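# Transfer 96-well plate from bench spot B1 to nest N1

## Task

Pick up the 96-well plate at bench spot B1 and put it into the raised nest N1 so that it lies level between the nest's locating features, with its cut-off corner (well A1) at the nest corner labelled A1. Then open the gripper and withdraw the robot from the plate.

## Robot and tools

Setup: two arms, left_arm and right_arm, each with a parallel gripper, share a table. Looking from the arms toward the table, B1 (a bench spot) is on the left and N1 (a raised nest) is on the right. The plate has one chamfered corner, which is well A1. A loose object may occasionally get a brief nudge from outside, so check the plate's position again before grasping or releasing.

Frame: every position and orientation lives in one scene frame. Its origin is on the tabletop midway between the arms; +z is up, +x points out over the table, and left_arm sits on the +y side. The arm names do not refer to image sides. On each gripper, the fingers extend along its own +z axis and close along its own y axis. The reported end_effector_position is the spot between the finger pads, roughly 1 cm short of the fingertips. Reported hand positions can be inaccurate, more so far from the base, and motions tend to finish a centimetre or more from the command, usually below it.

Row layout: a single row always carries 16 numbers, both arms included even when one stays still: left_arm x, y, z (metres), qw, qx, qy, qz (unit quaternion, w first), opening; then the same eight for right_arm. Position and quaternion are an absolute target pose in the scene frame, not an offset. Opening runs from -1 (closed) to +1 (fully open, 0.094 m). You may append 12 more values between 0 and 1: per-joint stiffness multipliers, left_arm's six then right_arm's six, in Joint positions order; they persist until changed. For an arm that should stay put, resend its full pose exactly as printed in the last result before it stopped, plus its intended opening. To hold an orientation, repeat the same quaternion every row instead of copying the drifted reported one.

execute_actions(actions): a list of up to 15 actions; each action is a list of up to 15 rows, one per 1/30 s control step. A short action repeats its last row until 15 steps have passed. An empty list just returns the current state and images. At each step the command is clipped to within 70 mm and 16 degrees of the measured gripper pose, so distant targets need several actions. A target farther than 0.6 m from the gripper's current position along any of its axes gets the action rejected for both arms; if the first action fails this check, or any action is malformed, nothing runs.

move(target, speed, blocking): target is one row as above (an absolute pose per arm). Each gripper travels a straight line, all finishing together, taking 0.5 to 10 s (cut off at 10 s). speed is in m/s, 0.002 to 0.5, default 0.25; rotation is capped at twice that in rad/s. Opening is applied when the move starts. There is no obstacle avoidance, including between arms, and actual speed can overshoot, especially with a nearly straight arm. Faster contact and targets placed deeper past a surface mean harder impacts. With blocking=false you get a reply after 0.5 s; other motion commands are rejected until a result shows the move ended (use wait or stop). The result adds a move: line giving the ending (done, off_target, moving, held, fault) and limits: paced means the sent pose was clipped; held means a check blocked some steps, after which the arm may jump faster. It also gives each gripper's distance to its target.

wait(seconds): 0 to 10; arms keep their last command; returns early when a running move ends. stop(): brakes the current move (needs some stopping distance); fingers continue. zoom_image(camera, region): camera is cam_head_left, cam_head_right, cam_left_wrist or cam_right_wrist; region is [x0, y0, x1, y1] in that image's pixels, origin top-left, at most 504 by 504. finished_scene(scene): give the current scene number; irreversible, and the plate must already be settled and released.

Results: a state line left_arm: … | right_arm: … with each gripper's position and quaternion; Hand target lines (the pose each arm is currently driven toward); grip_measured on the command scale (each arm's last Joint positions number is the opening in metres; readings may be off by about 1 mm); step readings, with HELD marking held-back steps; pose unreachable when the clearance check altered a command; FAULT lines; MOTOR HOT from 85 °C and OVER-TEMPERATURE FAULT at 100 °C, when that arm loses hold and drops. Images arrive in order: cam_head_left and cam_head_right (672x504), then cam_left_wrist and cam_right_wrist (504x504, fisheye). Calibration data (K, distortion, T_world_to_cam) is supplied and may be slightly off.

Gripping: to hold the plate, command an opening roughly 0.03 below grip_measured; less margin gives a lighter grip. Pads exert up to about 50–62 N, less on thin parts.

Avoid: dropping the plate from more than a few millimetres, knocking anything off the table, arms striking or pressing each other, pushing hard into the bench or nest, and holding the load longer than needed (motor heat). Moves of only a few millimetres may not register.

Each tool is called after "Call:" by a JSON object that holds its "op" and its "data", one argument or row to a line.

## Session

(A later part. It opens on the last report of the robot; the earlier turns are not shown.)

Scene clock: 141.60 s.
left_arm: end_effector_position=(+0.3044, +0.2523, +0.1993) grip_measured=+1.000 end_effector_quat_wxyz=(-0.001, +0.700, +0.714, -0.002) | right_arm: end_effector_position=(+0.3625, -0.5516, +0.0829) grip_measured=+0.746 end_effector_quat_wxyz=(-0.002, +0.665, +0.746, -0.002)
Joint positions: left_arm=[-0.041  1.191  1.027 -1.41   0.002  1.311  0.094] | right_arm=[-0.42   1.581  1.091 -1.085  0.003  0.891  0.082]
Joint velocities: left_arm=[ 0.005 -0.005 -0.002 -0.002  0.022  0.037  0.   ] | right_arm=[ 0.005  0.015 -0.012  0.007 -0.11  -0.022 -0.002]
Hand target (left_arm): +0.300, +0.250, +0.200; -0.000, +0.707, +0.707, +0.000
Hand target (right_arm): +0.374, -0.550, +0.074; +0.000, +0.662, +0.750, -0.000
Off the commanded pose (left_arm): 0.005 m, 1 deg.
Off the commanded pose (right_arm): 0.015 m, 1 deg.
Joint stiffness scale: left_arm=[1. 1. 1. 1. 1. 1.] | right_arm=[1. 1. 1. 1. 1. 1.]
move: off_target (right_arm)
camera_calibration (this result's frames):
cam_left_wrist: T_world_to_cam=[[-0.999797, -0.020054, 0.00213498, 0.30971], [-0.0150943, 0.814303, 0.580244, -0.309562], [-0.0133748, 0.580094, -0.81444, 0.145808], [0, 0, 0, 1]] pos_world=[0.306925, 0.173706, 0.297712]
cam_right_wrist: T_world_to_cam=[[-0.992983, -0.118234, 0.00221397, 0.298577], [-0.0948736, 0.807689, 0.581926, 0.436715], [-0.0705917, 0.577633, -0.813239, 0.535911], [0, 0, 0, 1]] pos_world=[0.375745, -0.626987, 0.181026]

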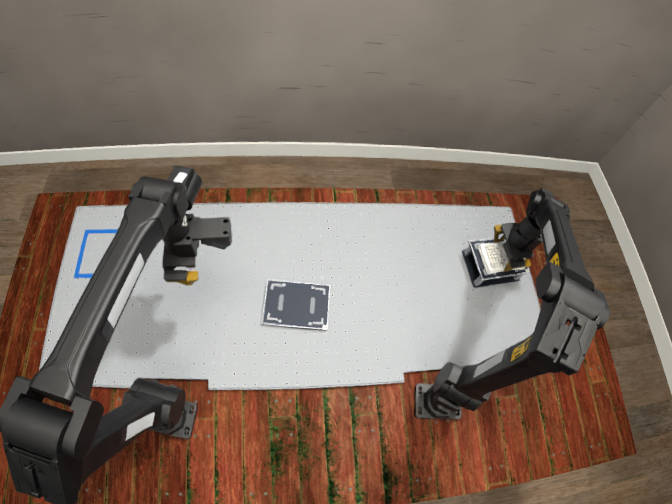

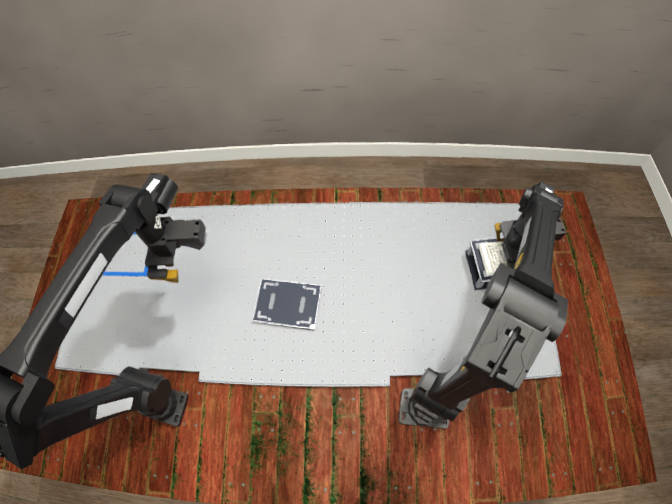

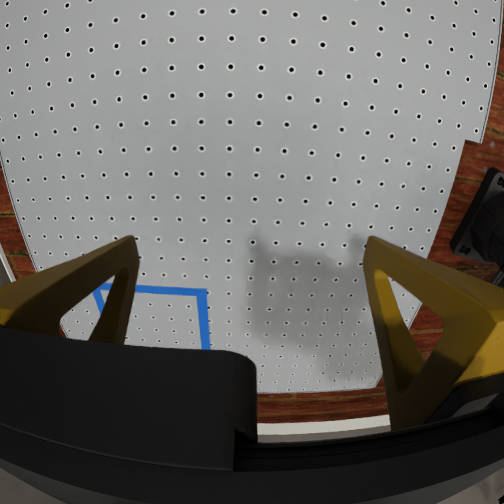

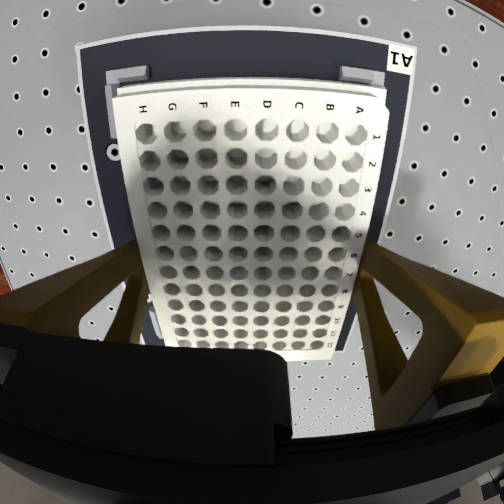

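Call:
{"op": "move", "data": {
  "target": [0.30,0.25,0.2,0,0.707,0.707,0,1, 0.362,-0.548,0.13,0,0.662,0.7495,0,0.7],
  "speed": 0.04
}}

Call:
{"op": "move", "data": {
  "target": [0.30,0.25,0.2,0,0.707,0.707,0,1, 0.369,-0.552,0.084,0,0.662,0.7495,0,0.7],
  "speed": 0.03
}}

Call:
{"op": "zoom_image", "data": {
  "camera": "cam_right_wrist",
  "region": [60, 10, 440, 200]
}}

Scene clock: 147.27 s.
left_arm: end_effector_position=(+0.3044, +0.2523, +0.1993) grip_measured=+1.000 end_effector_quat_wxyz=(-0.001, +0.700, +0.714, -0.002) | right_arm: end_effector_position=(+0.3451, -0.5404, +0.1038) grip_measured=+0.746 end_effector_quat_wxyz=(-0.031, +0.665, +0.746, -0.006)
Joint positions: left_arm=[-0.041  1.191  1.027 -1.41   0.002  1.311  0.094] | right_arm=[-0.42   1.542  1.104 -1.197  0.002  0.891  0.082]
Joint velocities: left_arm=[-0.015  0.005  0.002 -0.002 -0.022  0.007  0.   ] | right_arm=[-0.005  0.005  0.002 -0.002 -0.022  0.081  0.   ]
Hand target (left_arm): +0.300, +0.250, +0.200; -0.000, +0.707, +0.707, +0.000
Hand target (right_arm): +0.362, -0.548, +0.130; +0.000, +0.662, +0.749, -0.000
Off the commanded pose (left_arm): 0.005 m, 1 deg.
Off the commanded pose (right_arm): 0.032 m, 4 deg.
Joint stiffness scale: left_arm=[1. 1. 1. 1. 1. 1.] | right_arm=[1. 1. 1. 1. 1. 1.]
move: off_target (right_arm)
camera_calibration (this result's frames):
cam_left_wrist: T_world_to_cam=[[-0.999797, -0.020054, 0.00213498, 0.30971], [-0.0150943, 0.814303, 0.580244, -0.309562], [-0.0133748, 0.580094, -0.81444, 0.145808], [0, 0, 0, 1]] pos_world=[0.306925, 0.173706, 0.297712]
cam_right_wrist: T_world_to_cam=[[-0.991723, -0.119032, 0.0481304, 0.276946], [-0.064894, 0.78815, 0.612052, 0.389836], [-0.110788, 0.603863, -0.789351, 0.570779], [0, 0, 0, 1]] pos_world=[0.363188, -0.618956, 0.198616]

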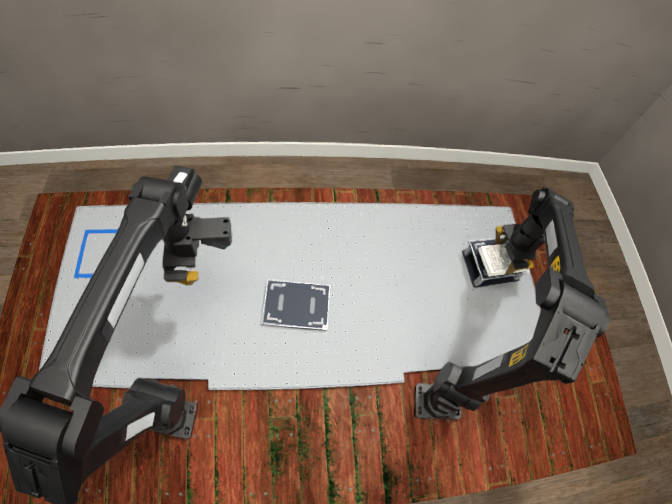

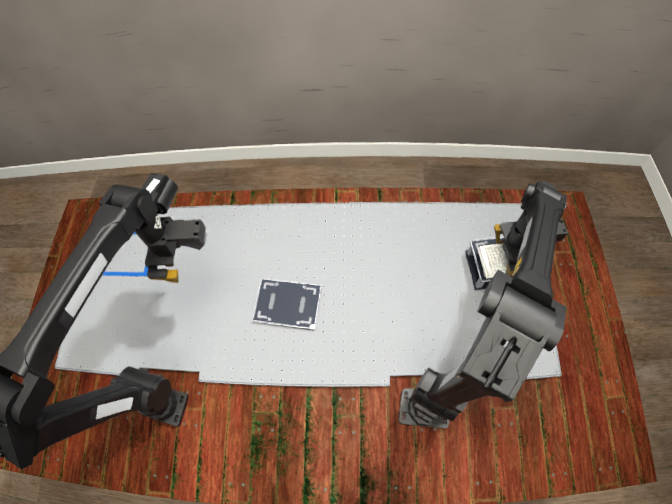

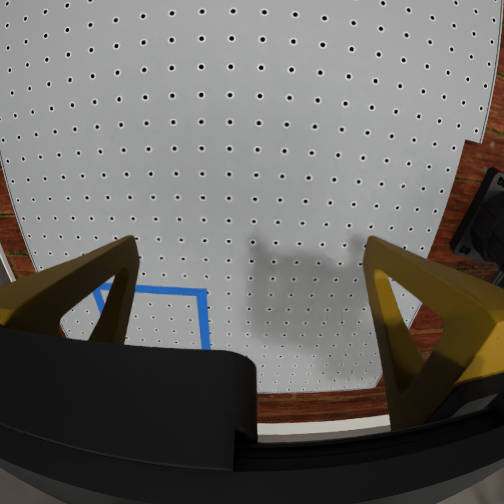

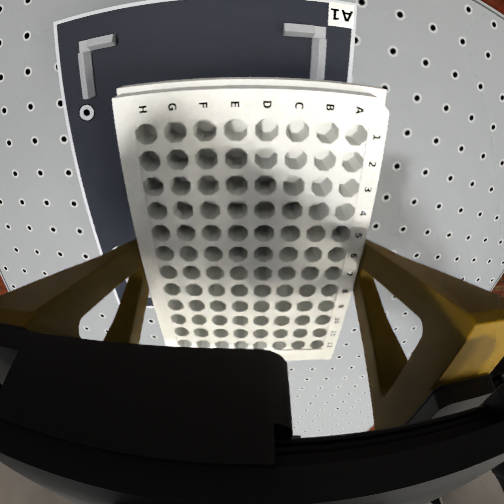

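Scene clock: 148.63 s.
left_arm: end_effector_position=(+0.3044, +0.2523, +0.1993) grip_measured=+1.000 end_effector_quat_wxyz=(-0.001, +0.700, +0.714, -0.002) | right_arm: end_effector_position=(+0.3648, -0.5529, +0.0860) grip_measured=+0.746 end_effector_quat_wxyz=(-0.002, +0.665, +0.746, -0.001)
Joint positions: left_arm=[-0.041  1.191  1.027 -1.41   0.002  1.311  0.094] | right_arm=[-0.42   1.584  1.104 -1.096  0.002  0.891  0.082]
Joint velocities: left_arm=[-0.005 -0.005  0.007  0.002 -0.051 -0.022  0.   ] | right_arm=[-0.005 -0.005 -0.007 -0.012 -0.051  0.007 -0.   ]
Hand target (left_arm): +0.300, +0.250, +0.200; -0.000, +0.707, +0.707, +0.000
Hand target (right_arm): +0.369, -0.552, +0.084; -0.000, +0.662, +0.749, -0.000
Off the commanded pose (left_arm): 0.005 m, 1 deg.
Off the commanded pose (right_arm): 0.005 m, 1 deg.
Joint stiffness scale: left_arm=[1. 1. 1. 1. 1. 1.] | right_arm=[1. 1. 1. 1. 1. 1.]
move: done
camera_calibration (this result's frames):
cam_left_wrist: T_world_to_cam=[[-0.999797, -0.020054, 0.00213498, 0.30971], [-0.0150943, 0.814303, 0.580244, -0.309562], [-0.0133748, 0.580094, -0.81444, 0.145808], [0, 0, 0, 1]] pos_world=[0.306925, 0.173706, 0.297712]
cam_right_wrist: T_world_to_cam=[[-0.992982, -0.118234, 0.00261921, 0.300663], [-0.0945458, 0.806957, 0.582994, 0.435546], [-0.071043, 0.578655, -0.812472, 0.540036], [0, 0, 0, 1]] pos_world=[0.378098, -0.628413, 0.184056]

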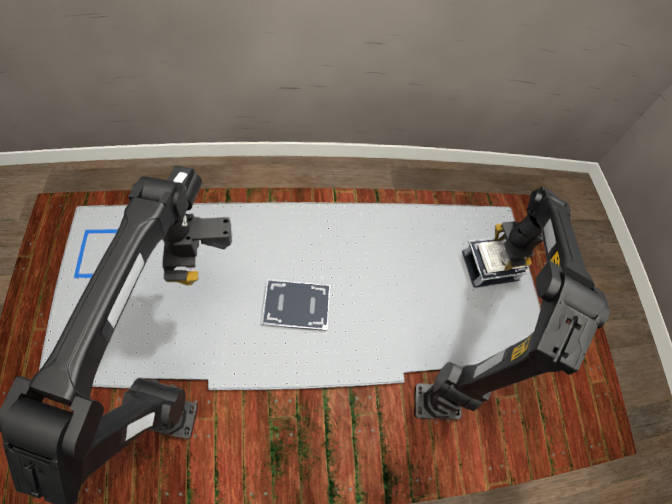

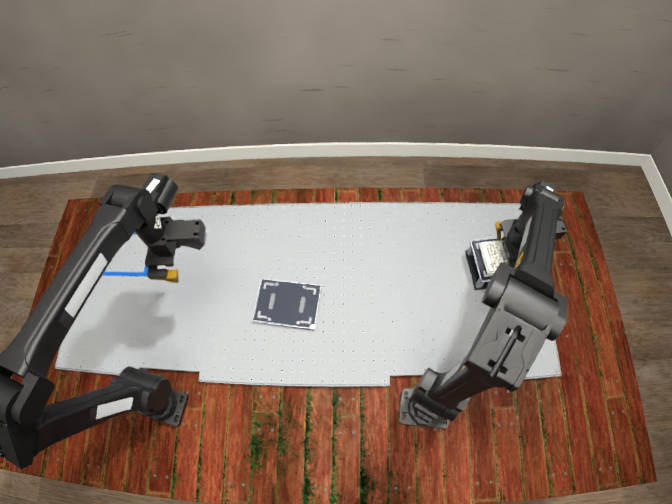

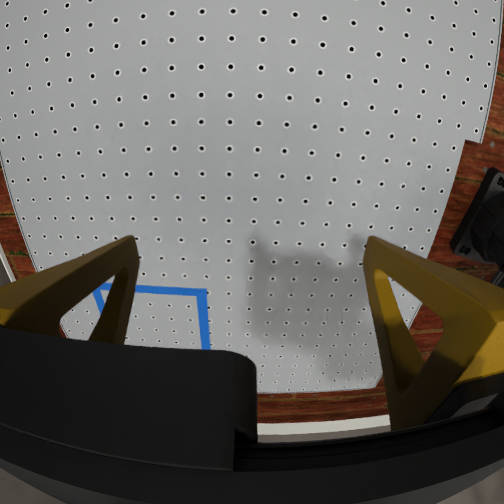

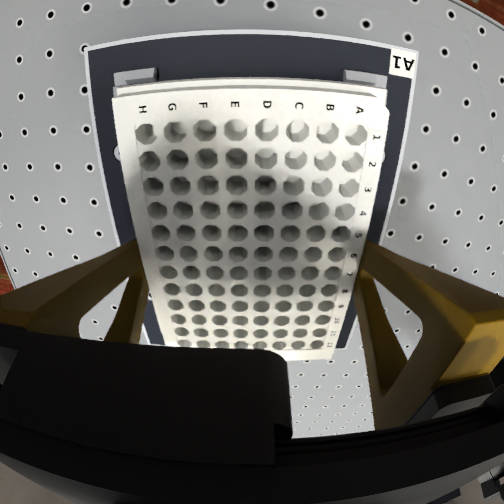

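Region (60, 10, 440, 200) of cam_right_wrist's 504x504 image, scaled by 1.326, with more detail than that image has.

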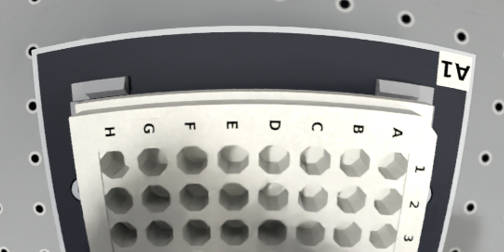

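Call:
{"op": "move", "data": {
  "target": [0.30,0.25,0.2,0,0.707,0.707,0,1, 0.369,-0.548,0.084,0,0.662,0.7495,0,0.7],
  "speed": 0.01
}}

Call:
{"op": "zoom_image", "data": {
  "camera": "cam_right_wrist",
  "region": [60, 10, 440, 200]
}}

Scene clock: 152.07 s.
left_arm: end_effector_position=(+0.3044, +0.2523, +0.1993) grip_measured=+1.000 end_effector_quat_wxyz=(-0.001, +0.700, +0.714, -0.002) | right_arm: end_effector_position=(+0.3631, -0.5518, +0.0843) grip_measured=+0.746 end_effector_quat_wxyz=(-0.005, +0.665, +0.746, -0.002)
Joint positions: left_arm=[-0.041  1.191  1.027 -1.41   0.002  1.311  0.094] | right_arm=[-0.42   1.584  1.099 -1.096  0.002  0.891  0.082]
Joint velocities: left_arm=[ 0.005 -0.005  0.002 -0.007 -0.007 -0.066  0.   ] | right_arm=[-0.005 -0.015 -0.007  0.007 -0.051  0.037  0.001]
Hand target (left_arm): +0.300, +0.250, +0.200; -0.000, +0.707, +0.707, +0.000
Hand target (right_arm): +0.369, -0.548, +0.084; +0.000, +0.662, +0.749, -0.000
Off the commanded pose (left_arm): 0.005 m, 1 deg.
Off the commanded pose (right_arm): 0.007 m, 1 deg.
Joint stiffness scale: left_arm=[1. 1. 1. 1. 1. 1.] | right_arm=[1. 1. 1. 1. 1. 1.]
move: done
camera_calibration (this result's frames):
cam_left_wrist: T_world_to_cam=[[-0.999797, -0.020054, 0.00213498, 0.30971], [-0.0150943, 0.814303, 0.580244, -0.309562], [-0.0133748, 0.580094, -0.81444, 0.145808], [0, 0, 0, 1]] pos_world=[0.306925, 0.173706, 0.297712]
cam_right_wrist: T_world_to_cam=[[-0.992965, -0.118244, 0.00616789, 0.298802], [-0.0922876, 0.805524, 0.585332, 0.433685], [-0.0741806, 0.580645, -0.81077, 0.540032], [0, 0, 0, 1]] pos_world=[0.376784, -0.627579, 0.182149]

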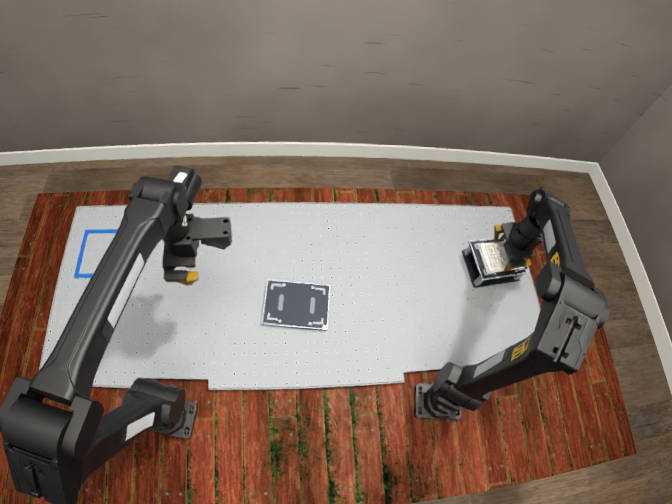

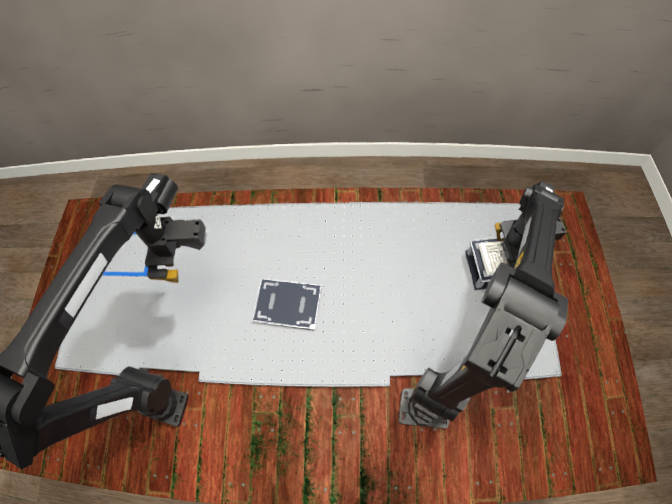

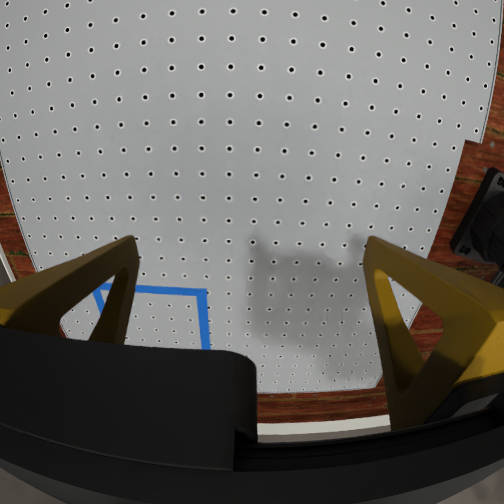

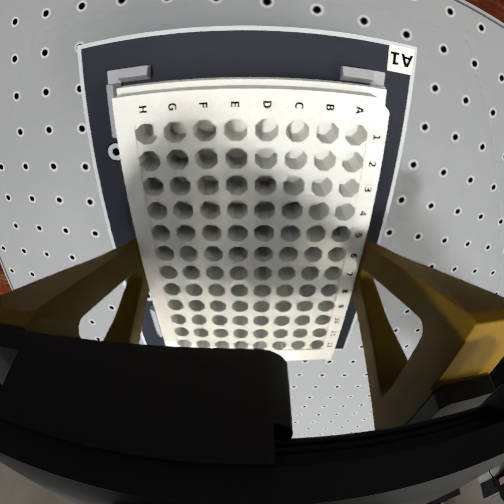

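Region (60, 10, 440, 200) of cam_right_wrist's 504x504 image, scaled by 1.326, with more detail than that image has.

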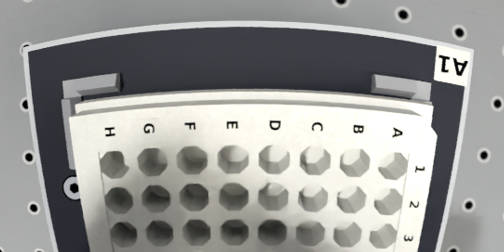

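Call:
{"op": "move", "data": {
  "target": [0.30,0.25,0.2,0,0.707,0.707,0,1, 0.3705,-0.5455,0.085,0,0.662,0.7495,0,0.7],
  "speed": 0.01
}}

Call:
{"op": "zoom_image", "data": {
  "camera": "cam_right_wrist",
  "region": [60, 10, 440, 200]
}}

Scene clock: 156.20 s.
left_arm: end_effector_position=(+0.3044, +0.2523, +0.1993) grip_measured=+1.000 end_effector_quat_wxyz=(-0.001, +0.700, +0.714, -0.002) | right_arm: end_effector_position=(+0.3647, -0.5493, +0.0843) grip_measured=+0.746 end_effector_quat_wxyz=(-0.005, +0.663, +0.748, -0.002)
Joint positions: left_arm=[-0.041  1.191  1.027 -1.41   0.002  1.311  0.094] | right_arm=[-0.413  1.584  1.099 -1.096  0.002  0.892  0.082]
Joint velocities: left_arm=[-0.015 -0.005  0.002  0.012 -0.037 -0.081  0.   ] | right_arm=[-0.005 -0.024 -0.002 -0.002 -0.037  0.022  0.   ]
Hand target (left_arm): +0.300, +0.250, +0.200; -0.000, +0.707, +0.707, +0.000
Hand target (right_arm): +0.370, -0.546, +0.085; +0.000, +0.662, +0.749, -0.000
Off the commanded pose (left_arm): 0.005 m, 1 deg.
Off the commanded pose (right_arm): 0.007 m, 1 deg.
Joint stiffness scale: left_arm=[1. 1. 1. 1. 1. 1.] | right_arm=[1. 1. 1. 1. 1. 1.]
move: done
camera_calibration (this result's frames):
cam_left_wrist: T_world_to_cam=[[-0.999797, -0.020054, 0.00213498, 0.30971], [-0.0150943, 0.814303, 0.580244, -0.309562], [-0.0133748, 0.580094, -0.81444, 0.145808], [0, 0, 0, 1]] pos_world=[0.306925, 0.173706, 0.297712]
cam_right_wrist: T_world_to_cam=[[-0.992225, -0.124303, 0.00617135, 0.297067], [-0.097201, 0.80495, 0.585326, 0.433296], [-0.0777253, 0.580176, -0.810774, 0.539734], [0, 0, 0, 1]] pos_world=[0.378825, -0.624996, 0.18215]

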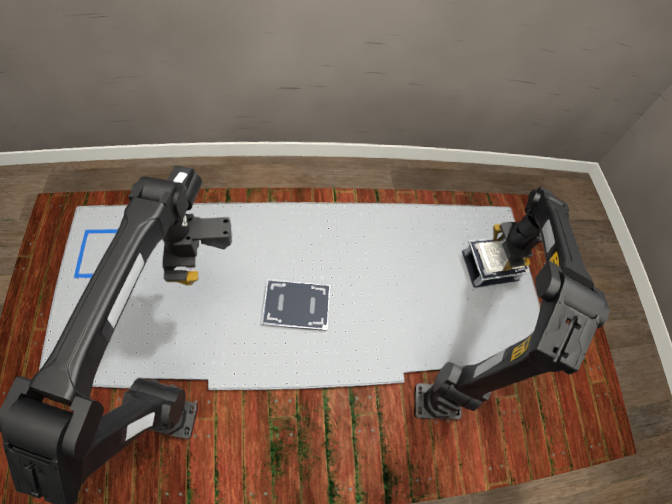

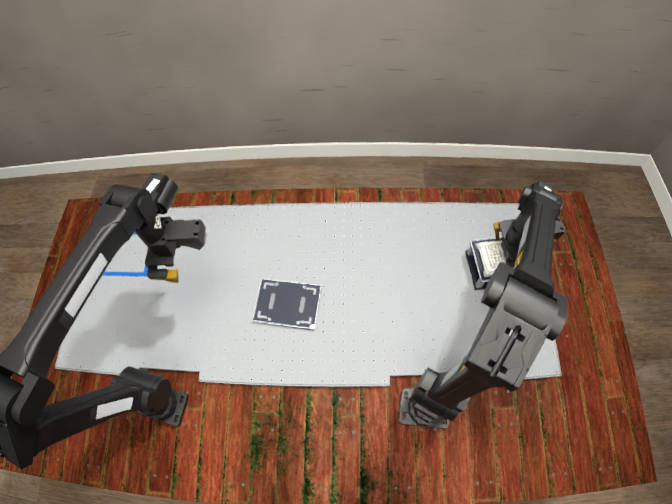

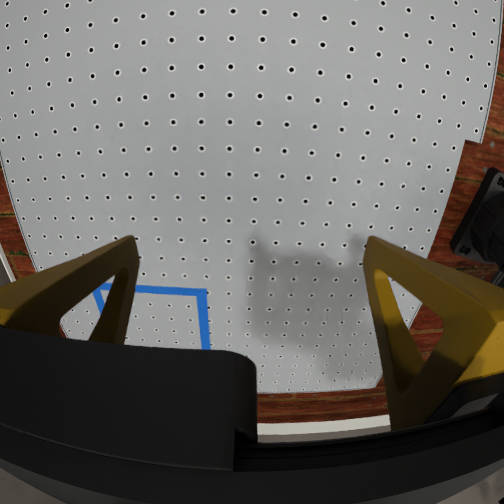

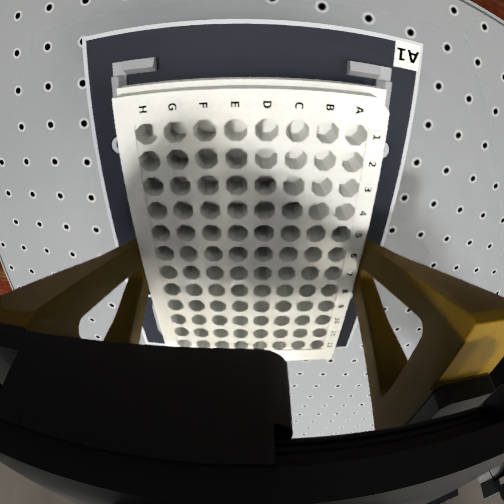

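Region (60, 10, 440, 200) of cam_right_wrist's 504x504 image, scaled by 1.326, with more detail than that image has.

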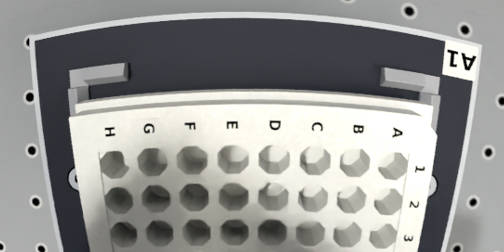

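Call:
{"op": "move", "data": {
  "target": [0.30,0.25,0.2,0,0.707,0.707,0,1, 0.368,-0.552,0.074,0,0.662,0.7495,0,0.7],
  "speed": 0.01
}}

Call:
{"op": "zoom_image", "data": {
  "camera": "cam_right_wrist",
  "region": [60, 10, 440, 200]
}}

Scene clock: 159.87 s.
left_arm: end_effector_position=(+0.3044, +0.2523, +0.1993) grip_measured=+1.000 end_effector_quat_wxyz=(-0.001, +0.700, +0.714, -0.002) | right_arm: end_effector_position=(+0.3653, -0.5495, +0.0810) grip_measured=+0.746 end_effector_quat_wxyz=(-0.001, +0.663, +0.748, -0.001)
Joint positions: left_arm=[-0.041  1.191  1.027 -1.41   0.002  1.311  0.094] | right_arm=[-0.413  1.586  1.091 -1.079  0.001  0.892  0.082]
Joint velocities: left_arm=[ 0.015 -0.005  0.002 -0.012  0.022  0.022  0.   ] | right_arm=[-0.005 -0.005 -0.002 -0.012 -0.095 -0.081 -0.001]
Hand target (left_arm): +0.300, +0.250, +0.200; -0.000, +0.707, +0.707, +0.000
Hand target (right_arm): +0.368, -0.552, +0.074; -0.000, +0.662, +0.750, -0.000
Off the commanded pose (left_arm): 0.005 m, 1 deg.
Off the commanded pose (right_arm): 0.008 m, 0 deg.
Joint stiffness scale: left_arm=[1. 1. 1. 1. 1. 1.] | right_arm=[1. 1. 1. 1. 1. 1.]
move: done
camera_calibration (this result's frames):
cam_left_wrist: T_world_to_cam=[[-0.999797, -0.020054, 0.00213498, 0.30971], [-0.0150943, 0.814303, 0.580244, -0.309562], [-0.0133748, 0.580094, -0.81444, 0.145808], [0, 0, 0, 1]] pos_world=[0.306925, 0.173706, 0.297712]
cam_right_wrist: T_world_to_cam=[[-0.992246, -0.124288, 0.0000675907, 0.29818], [-0.101021, 0.806815, 0.582104, 0.438177], [-0.0724031, 0.577584, -0.813114, 0.534029], [0, 0, 0, 1]] pos_world=[0.378799, -0.624914, 0.179143]

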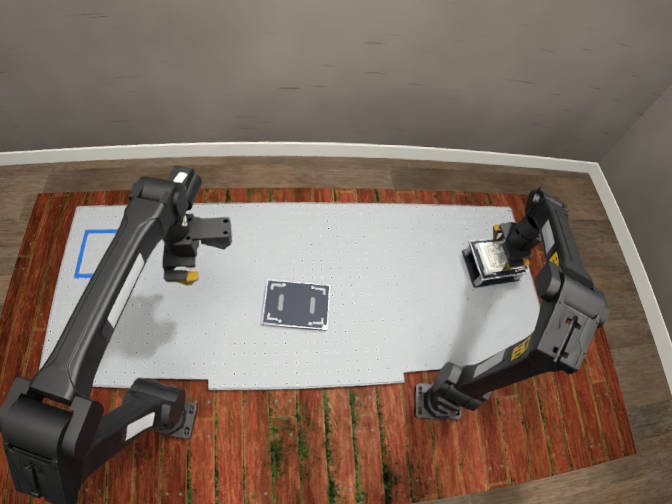

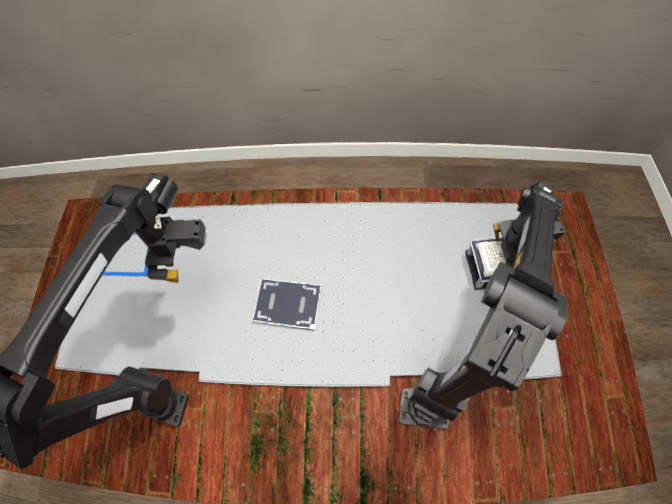

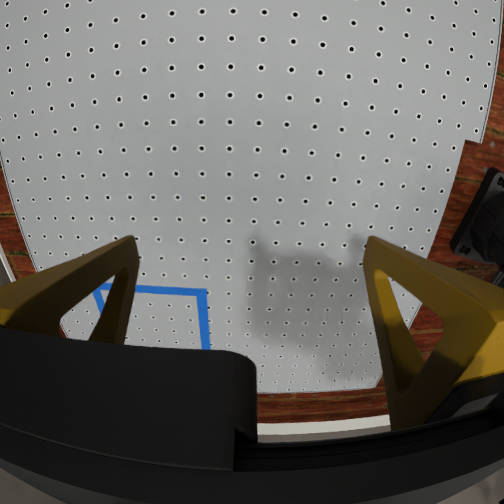

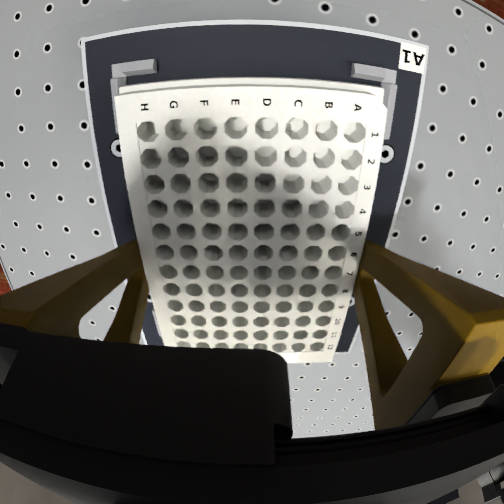

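Region (60, 10, 440, 200) of cam_right_wrist's 504x504 image, scaled by 1.326, with more detail than that image has.

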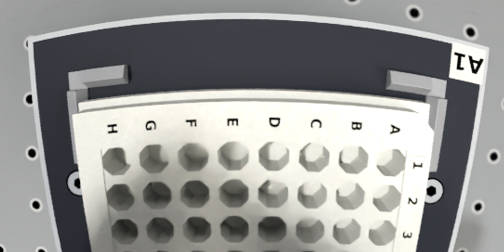

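Call:
{"op": "move", "data": {
  "target": [0.30,0.25,0.2,0,0.707,0.707,0,1, 0.363,-0.560,0.078,0,0.662,0.7495,0,0.7],
  "speed": 0.01
}}

Call:
{"op": "zoom_image", "data": {
  "camera": "cam_right_wrist",
  "region": [60, 10, 440, 200]
}}

Scene clock: 163.73 s.
left_arm: end_effector_position=(+0.3044, +0.2523, +0.1993) grip_measured=+1.000 end_effector_quat_wxyz=(-0.001, +0.700, +0.714, -0.002) | right_arm: end_effector_position=(+0.3647, -0.5504, +0.0810) grip_measured=+0.746 end_effector_quat_wxyz=(-0.002, +0.662, +0.749, +0.001)
Joint positions: left_arm=[-0.041  1.191  1.027 -1.41   0.002  1.311  0.094] | right_arm=[-0.417  1.586  1.091 -1.079 -0.003  0.886  0.082]
Joint velocities: left_arm=[-0.005 -0.015 -0.007 -0.012 -0.051  0.022  0.   ] | right_arm=[ 0.005 -0.005 -0.012 -0.012  0.007 -0.066  0.001]
Hand target (left_arm): +0.300, +0.250, +0.200; -0.000, +0.707, +0.707, +0.000
Hand target (right_arm): +0.363, -0.560, +0.078; -0.000, +0.662, +0.749, +0.000
Off the commanded pose (left_arm): 0.005 m, 1 deg.
Off the commanded pose (right_arm): 0.010 m, 0 deg.
Joint stiffness scale: left_arm=[1. 1. 1. 1. 1. 1.] | right_arm=[1. 1. 1. 1. 1. 1.]
move: done
camera_calibration (this result's frames):
cam_left_wrist: T_world_to_cam=[[-0.999797, -0.020054, 0.00213498, 0.30971], [-0.0150943, 0.814303, 0.580244, -0.309562], [-0.0133748, 0.580094, -0.81444, 0.145808], [0, 0, 0, 1]] pos_world=[0.306925, 0.173706, 0.297712]
cam_right_wrist: T_world_to_cam=[[-0.992005, -0.126163, -0.0028464, 0.296649], [-0.103976, 0.804352, 0.584985, 0.438307], [-0.0715142, 0.580604, -0.811039, 0.53566], [0, 0, 0, 1]] pos_world=[0.378158, -0.626134, 0.178882]

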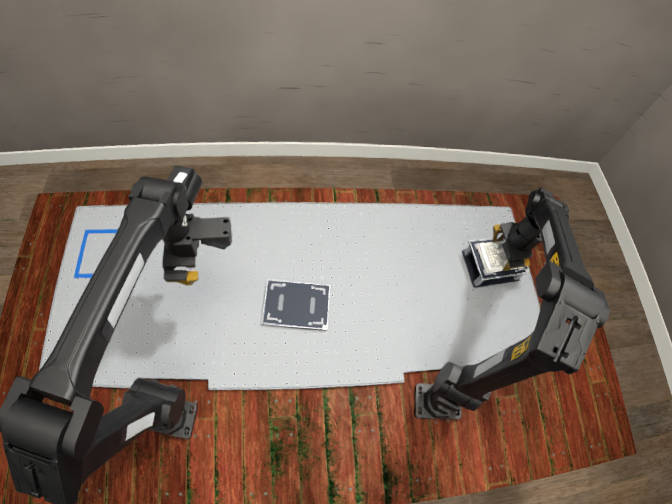

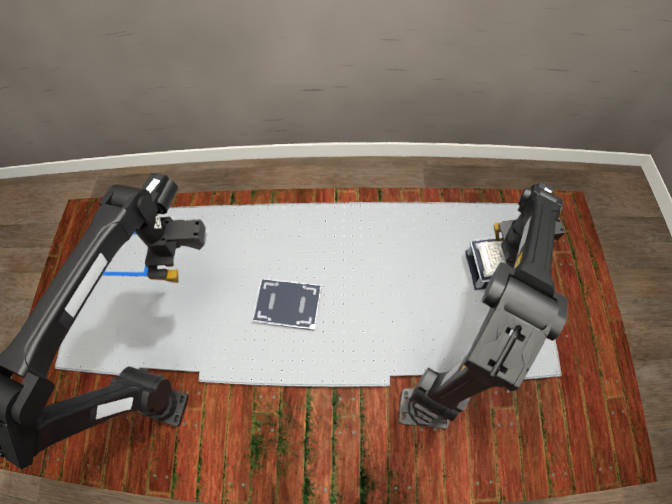

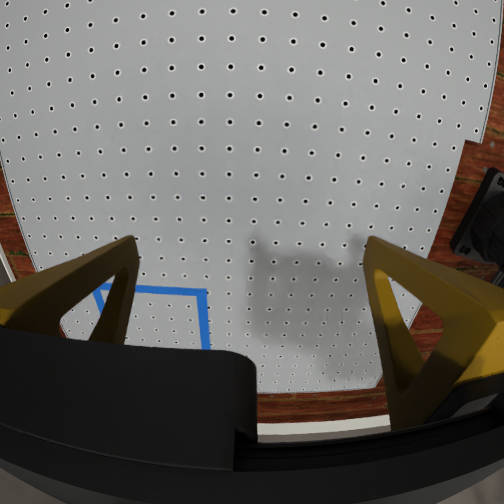

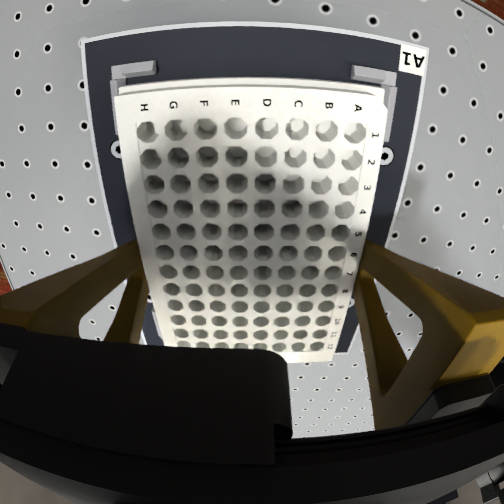

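Region (60, 10, 440, 200) of cam_right_wrist's 504x504 image, scaled by 1.326, with more detail than that image has.

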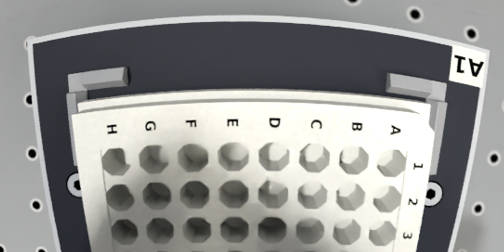

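Release and look.

Call:
{"op": "move", "data": {
  "target": [0.30,0.25,0.2,0,0.707,0.707,0,1, 0.365,-0.551,0.081,0,0.662,0.7495,0,1],
  "speed": 0.01
}}

Call:
{"op": "move", "data": {
  "target": [0.30,0.25,0.2,0,0.707,0.707,0,1, 0.378,-0.558,0.17,0,0.662,0.7495,0,1],
  "speed": 0.06
}}

Call:
{"op": "zoom_image", "data": {
  "camera": "cam_right_wrist",
  "region": [100, 0, 400, 300]
}}

Scene clock: 168.83 s.
left_arm: end_effector_position=(+0.3044, +0.2523, +0.1993) grip_measured=+1.000 end_effector_quat_wxyz=(-0.001, +0.700, +0.714, -0.002) | right_arm: end_effector_position=(+0.3646, -0.5506, +0.0810) grip_measured=+1.000 end_effector_quat_wxyz=(-0.001, +0.662, +0.749, +0.001)
Joint positions: left_arm=[-0.041  1.191  1.027 -1.41   0.002  1.311  0.094] | right_arm=[-0.417  1.586  1.091 -1.079 -0.002  0.886  0.094]
Joint velocities: left_arm=[ 0.005  0.005  0.007 -0.002 -0.022 -0.022  0.   ] | right_arm=[-0.015 -0.015  0.017 -0.017 -0.007  0.022  0.   ]
Hand target (left_arm): +0.300, +0.250, +0.200; -0.000, +0.707, +0.707, +0.000
Hand target (right_arm): +0.365, -0.551, +0.081; +0.000, +0.662, +0.749, -0.000
Off the commanded pose (left_arm): 0.005 m, 1 deg.
Off the commanded pose (right_arm): 0.001 m, 0 deg.
Joint stiffness scale: left_arm=[1. 1. 1. 1. 1. 1.] | right_arm=[1. 1. 1. 1. 1. 1.]
move: done
camera_calibration (this result's frames):
cam_left_wrist: T_world_to_cam=[[-0.999797, -0.020054, 0.00213498, 0.30971], [-0.0150943, 0.814303, 0.580244, -0.309562], [-0.0133748, 0.580094, -0.81444, 0.145808], [0, 0, 0, 1]] pos_world=[0.306925, 0.173706, 0.297712]
cam_right_wrist: T_world_to_cam=[[-0.992007, -0.126169, -0.00211877, 0.296462], [-0.103622, 0.804917, 0.584269, 0.438671], [-0.0720111, 0.579819, -0.811557, 0.53554], [0, 0, 0, 1]] pos_world=[0.378113, -0.626205, 0.178947]

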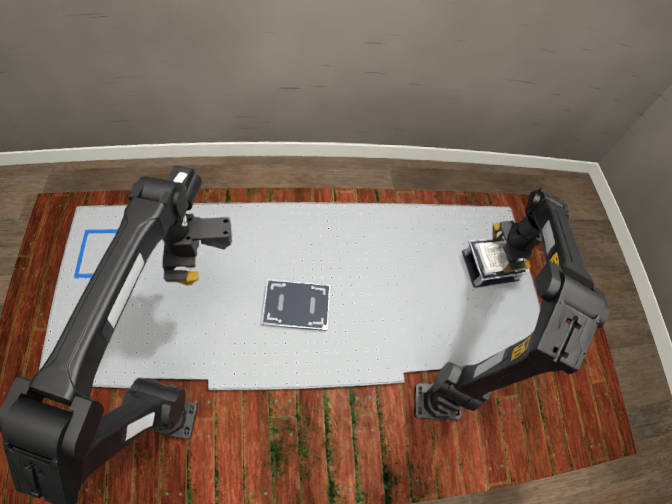

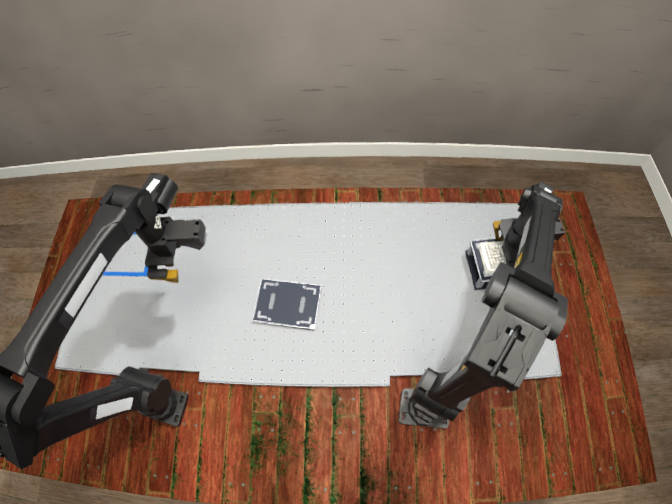

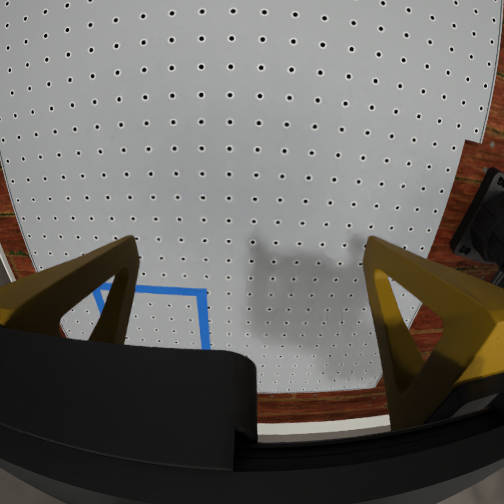

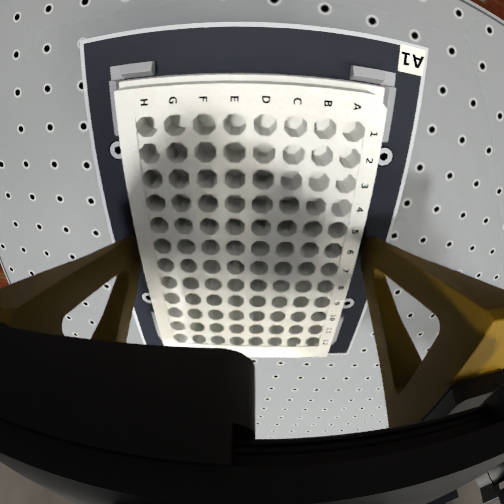

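Scene clock: 170.67 s.
left_arm: end_effector_position=(+0.3044, +0.2523, +0.1993) grip_measured=+1.000 end_effector_quat_wxyz=(-0.001, +0.700, +0.714, -0.002) | right_arm: end_effector_position=(+0.3655, -0.5510, +0.1432) grip_measured=+1.000 end_effector_quat_wxyz=(-0.030, +0.662, +0.749, -0.004)
Joint positions: left_arm=[-0.041  1.191  1.027 -1.41   0.002  1.311  0.094] | right_arm=[-0.417  1.558  1.234 -1.308 -0.002  0.886  0.094]
Joint velocities: left_arm=[-0.015 -0.015  0.002 -0.002 -0.022  0.051  0.   ] | right_arm=[-0.005 -0.015 -0.017 -0.007 -0.022  0.007  0.   ]
Hand target (left_arm): +0.300, +0.250, +0.200; -0.000, +0.707, +0.707, +0.000
Hand target (right_arm): +0.379, -0.558, +0.170; +0.000, +0.662, +0.749, +0.000
Off the commanded pose (left_arm): 0.005 m, 1 deg.
Off the commanded pose (right_arm): 0.030 m, 4 deg.
Joint stiffness scale: left_arm=[1. 1. 1. 1. 1. 1.] | right_arm=[1. 1. 1. 1. 1. 1.]
move: off_target (right_arm)
camera_calibration (this result's frames):
cam_left_wrist: T_world_to_cam=[[-0.999797, -0.020054, 0.00213498, 0.30971], [-0.0150943, 0.814303, 0.580244, -0.309562], [-0.0133748, 0.580094, -0.81444, 0.145808], [0, 0, 0, 1]] pos_world=[0.306925, 0.173706, 0.297712]
cam_right_wrist: T_world_to_cam=[[-0.990997, -0.126803, 0.0429605, 0.290205], [-0.0739554, 0.78595, 0.613852, 0.377258], [-0.111603, 0.605148, -0.788252, 0.611432], [0, 0, 0, 1]] pos_world=[0.383731, -0.629714, 0.237914]

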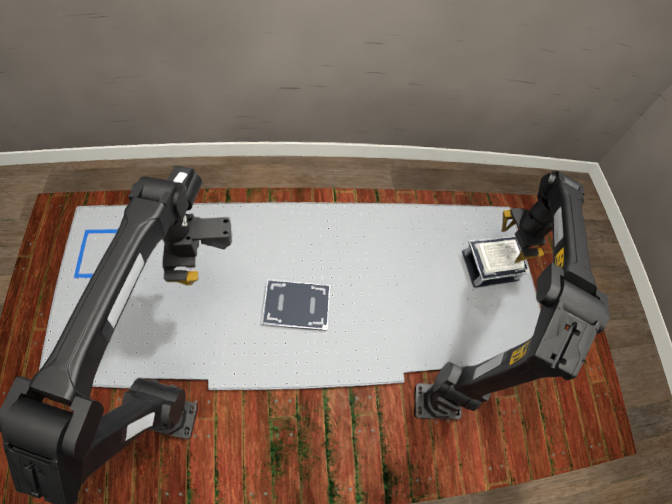

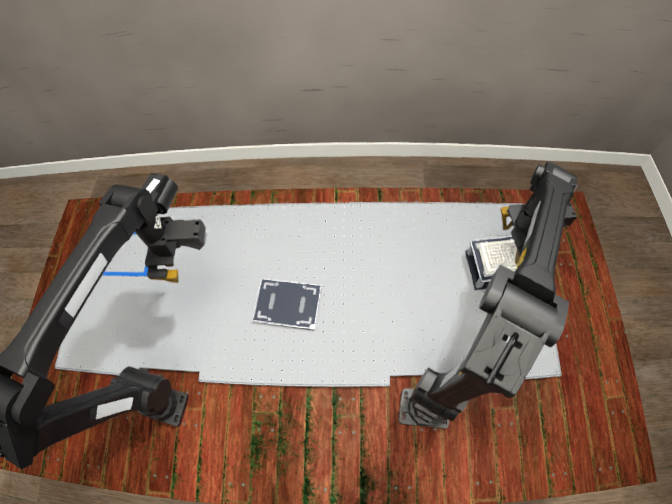

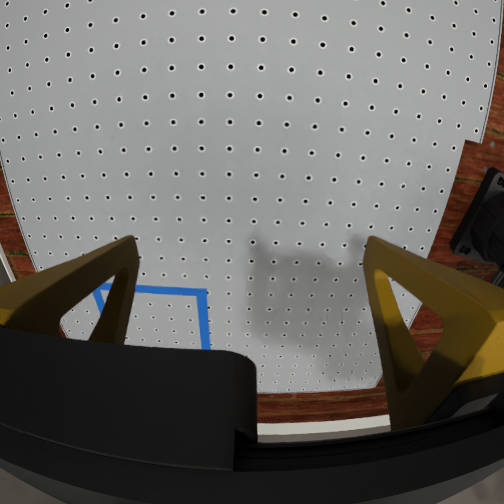

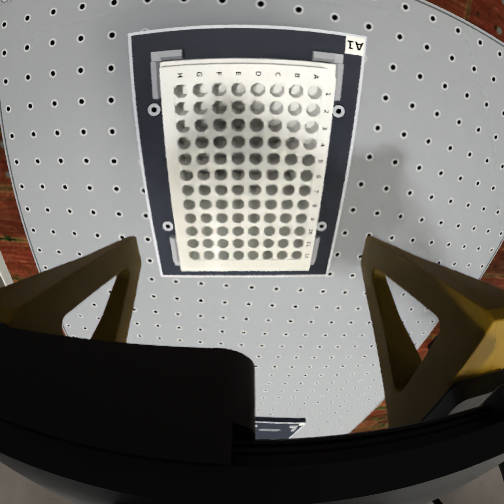

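Region (100, 0, 400, 300) of cam_right_wrist's 504x504 image, scaled by 1.680, with more detail than that image has.

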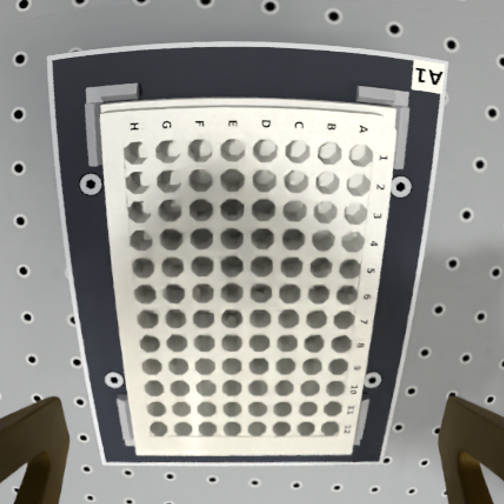

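It dropped in. Move clear and verify.

Call:
{"op": "move", "data": {
  "target": [0.30,0.25,0.2,0,0.707,0.707,0,1, 0.30,-0.36,0.2,0,0.662,0.7495,0,1]
}}

Call:
{"op": "zoom_image", "data": {
  "camera": "cam_head_left",
  "region": [440, 220, 560, 310]
}}

Scene clock: 174.20 s.
left_arm: end_effector_position=(+0.3044, +0.2523, +0.1993) grip_measured=+1.000 end_effector_quat_wxyz=(-0.001, +0.700, +0.714, -0.002) | right_arm: end_effector_position=(+0.3042, -0.3619, +0.1999) grip_measured=+1.000 end_effector_quat_wxyz=(+0.005, +0.658, +0.753, -0.001)
Joint positions: left_arm=[-0.041  1.191  1.027 -1.41   0.002  1.311  0.094] | right_arm=[ 0.016  1.145  0.993 -1.411  0.007  1.308  0.094]
Joint velocities: left_arm=[ 0.005  0.005  0.007 -0.012  0.095  0.007  0.   ] | right_arm=[-0.005  0.005  0.007 -0.007 -0.037  0.037  0.   ]
Hand target (left_arm): +0.300, +0.250, +0.200; -0.000, +0.707, +0.707, +0.000
Hand target (right_arm): +0.303, -0.361, +0.201; +0.005, +0.662, +0.749, -0.002
Off the commanded pose (left_arm): 0.005 m, 1 deg.
Off the commanded pose (right_arm): 0.005 m, 1 deg.
Joint stiffness scale: left_arm=[1. 1. 1. 1. 1. 1.] | right_arm=[1. 1. 1. 1. 1. 1.]
move: done
camera_calibration (this result's frames):
cam_left_wrist: T_world_to_cam=[[-0.999797, -0.020054, 0.00213498, 0.30971], [-0.0150943, 0.814303, 0.580244, -0.309562], [-0.0133748, 0.580094, -0.81444, 0.145808], [0, 0, 0, 1]] pos_world=[0.306925, 0.173706, 0.297712]
cam_right_wrist: T_world_to_cam=[[-0.990509, -0.137163, -0.00884436, 0.257522], [-0.117296, 0.809988, 0.574597, 0.218976], [-0.0716497, 0.570181, -0.818389, 0.516107], [0, 0, 0, 1]] pos_world=[0.317742, -0.43632, 0.29883]

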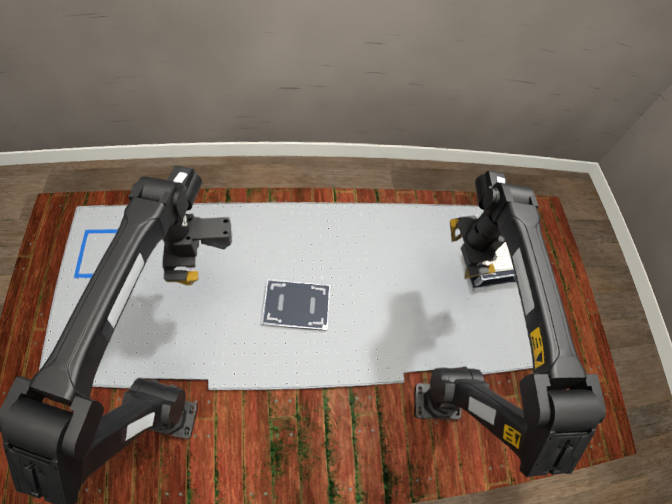

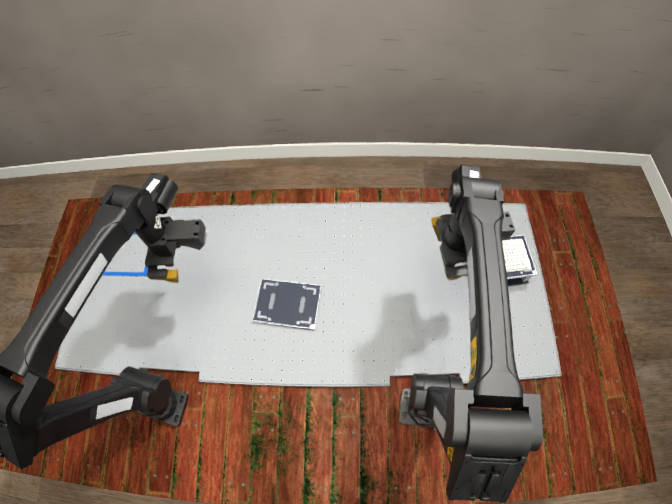

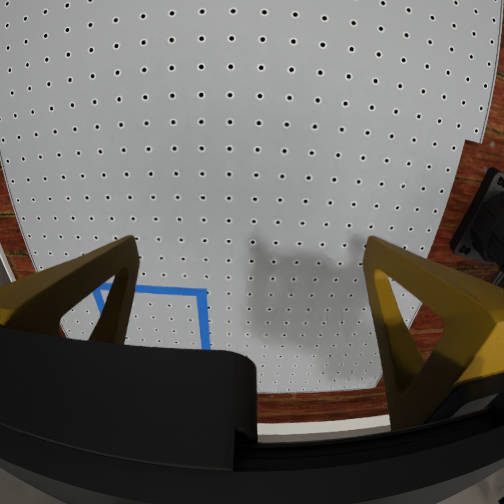

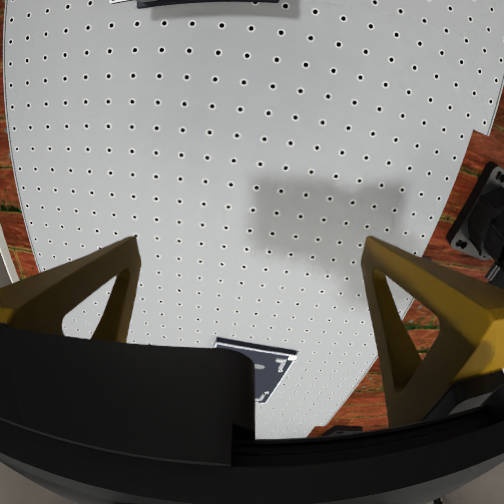

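Region (440, 220, 560, 310) of cam_head_left's 672x504 image, scaled by 4.200, with more detail than that image has; it fills the top 378 rows of this view, and the rest is white.

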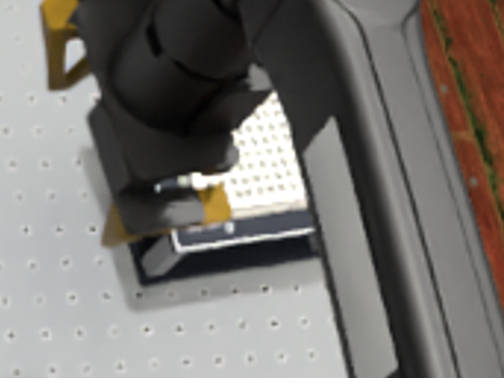

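Call:
{"op": "finished_scene", "data": {
  "scene": 1
}}

The scene is finished: the task was done.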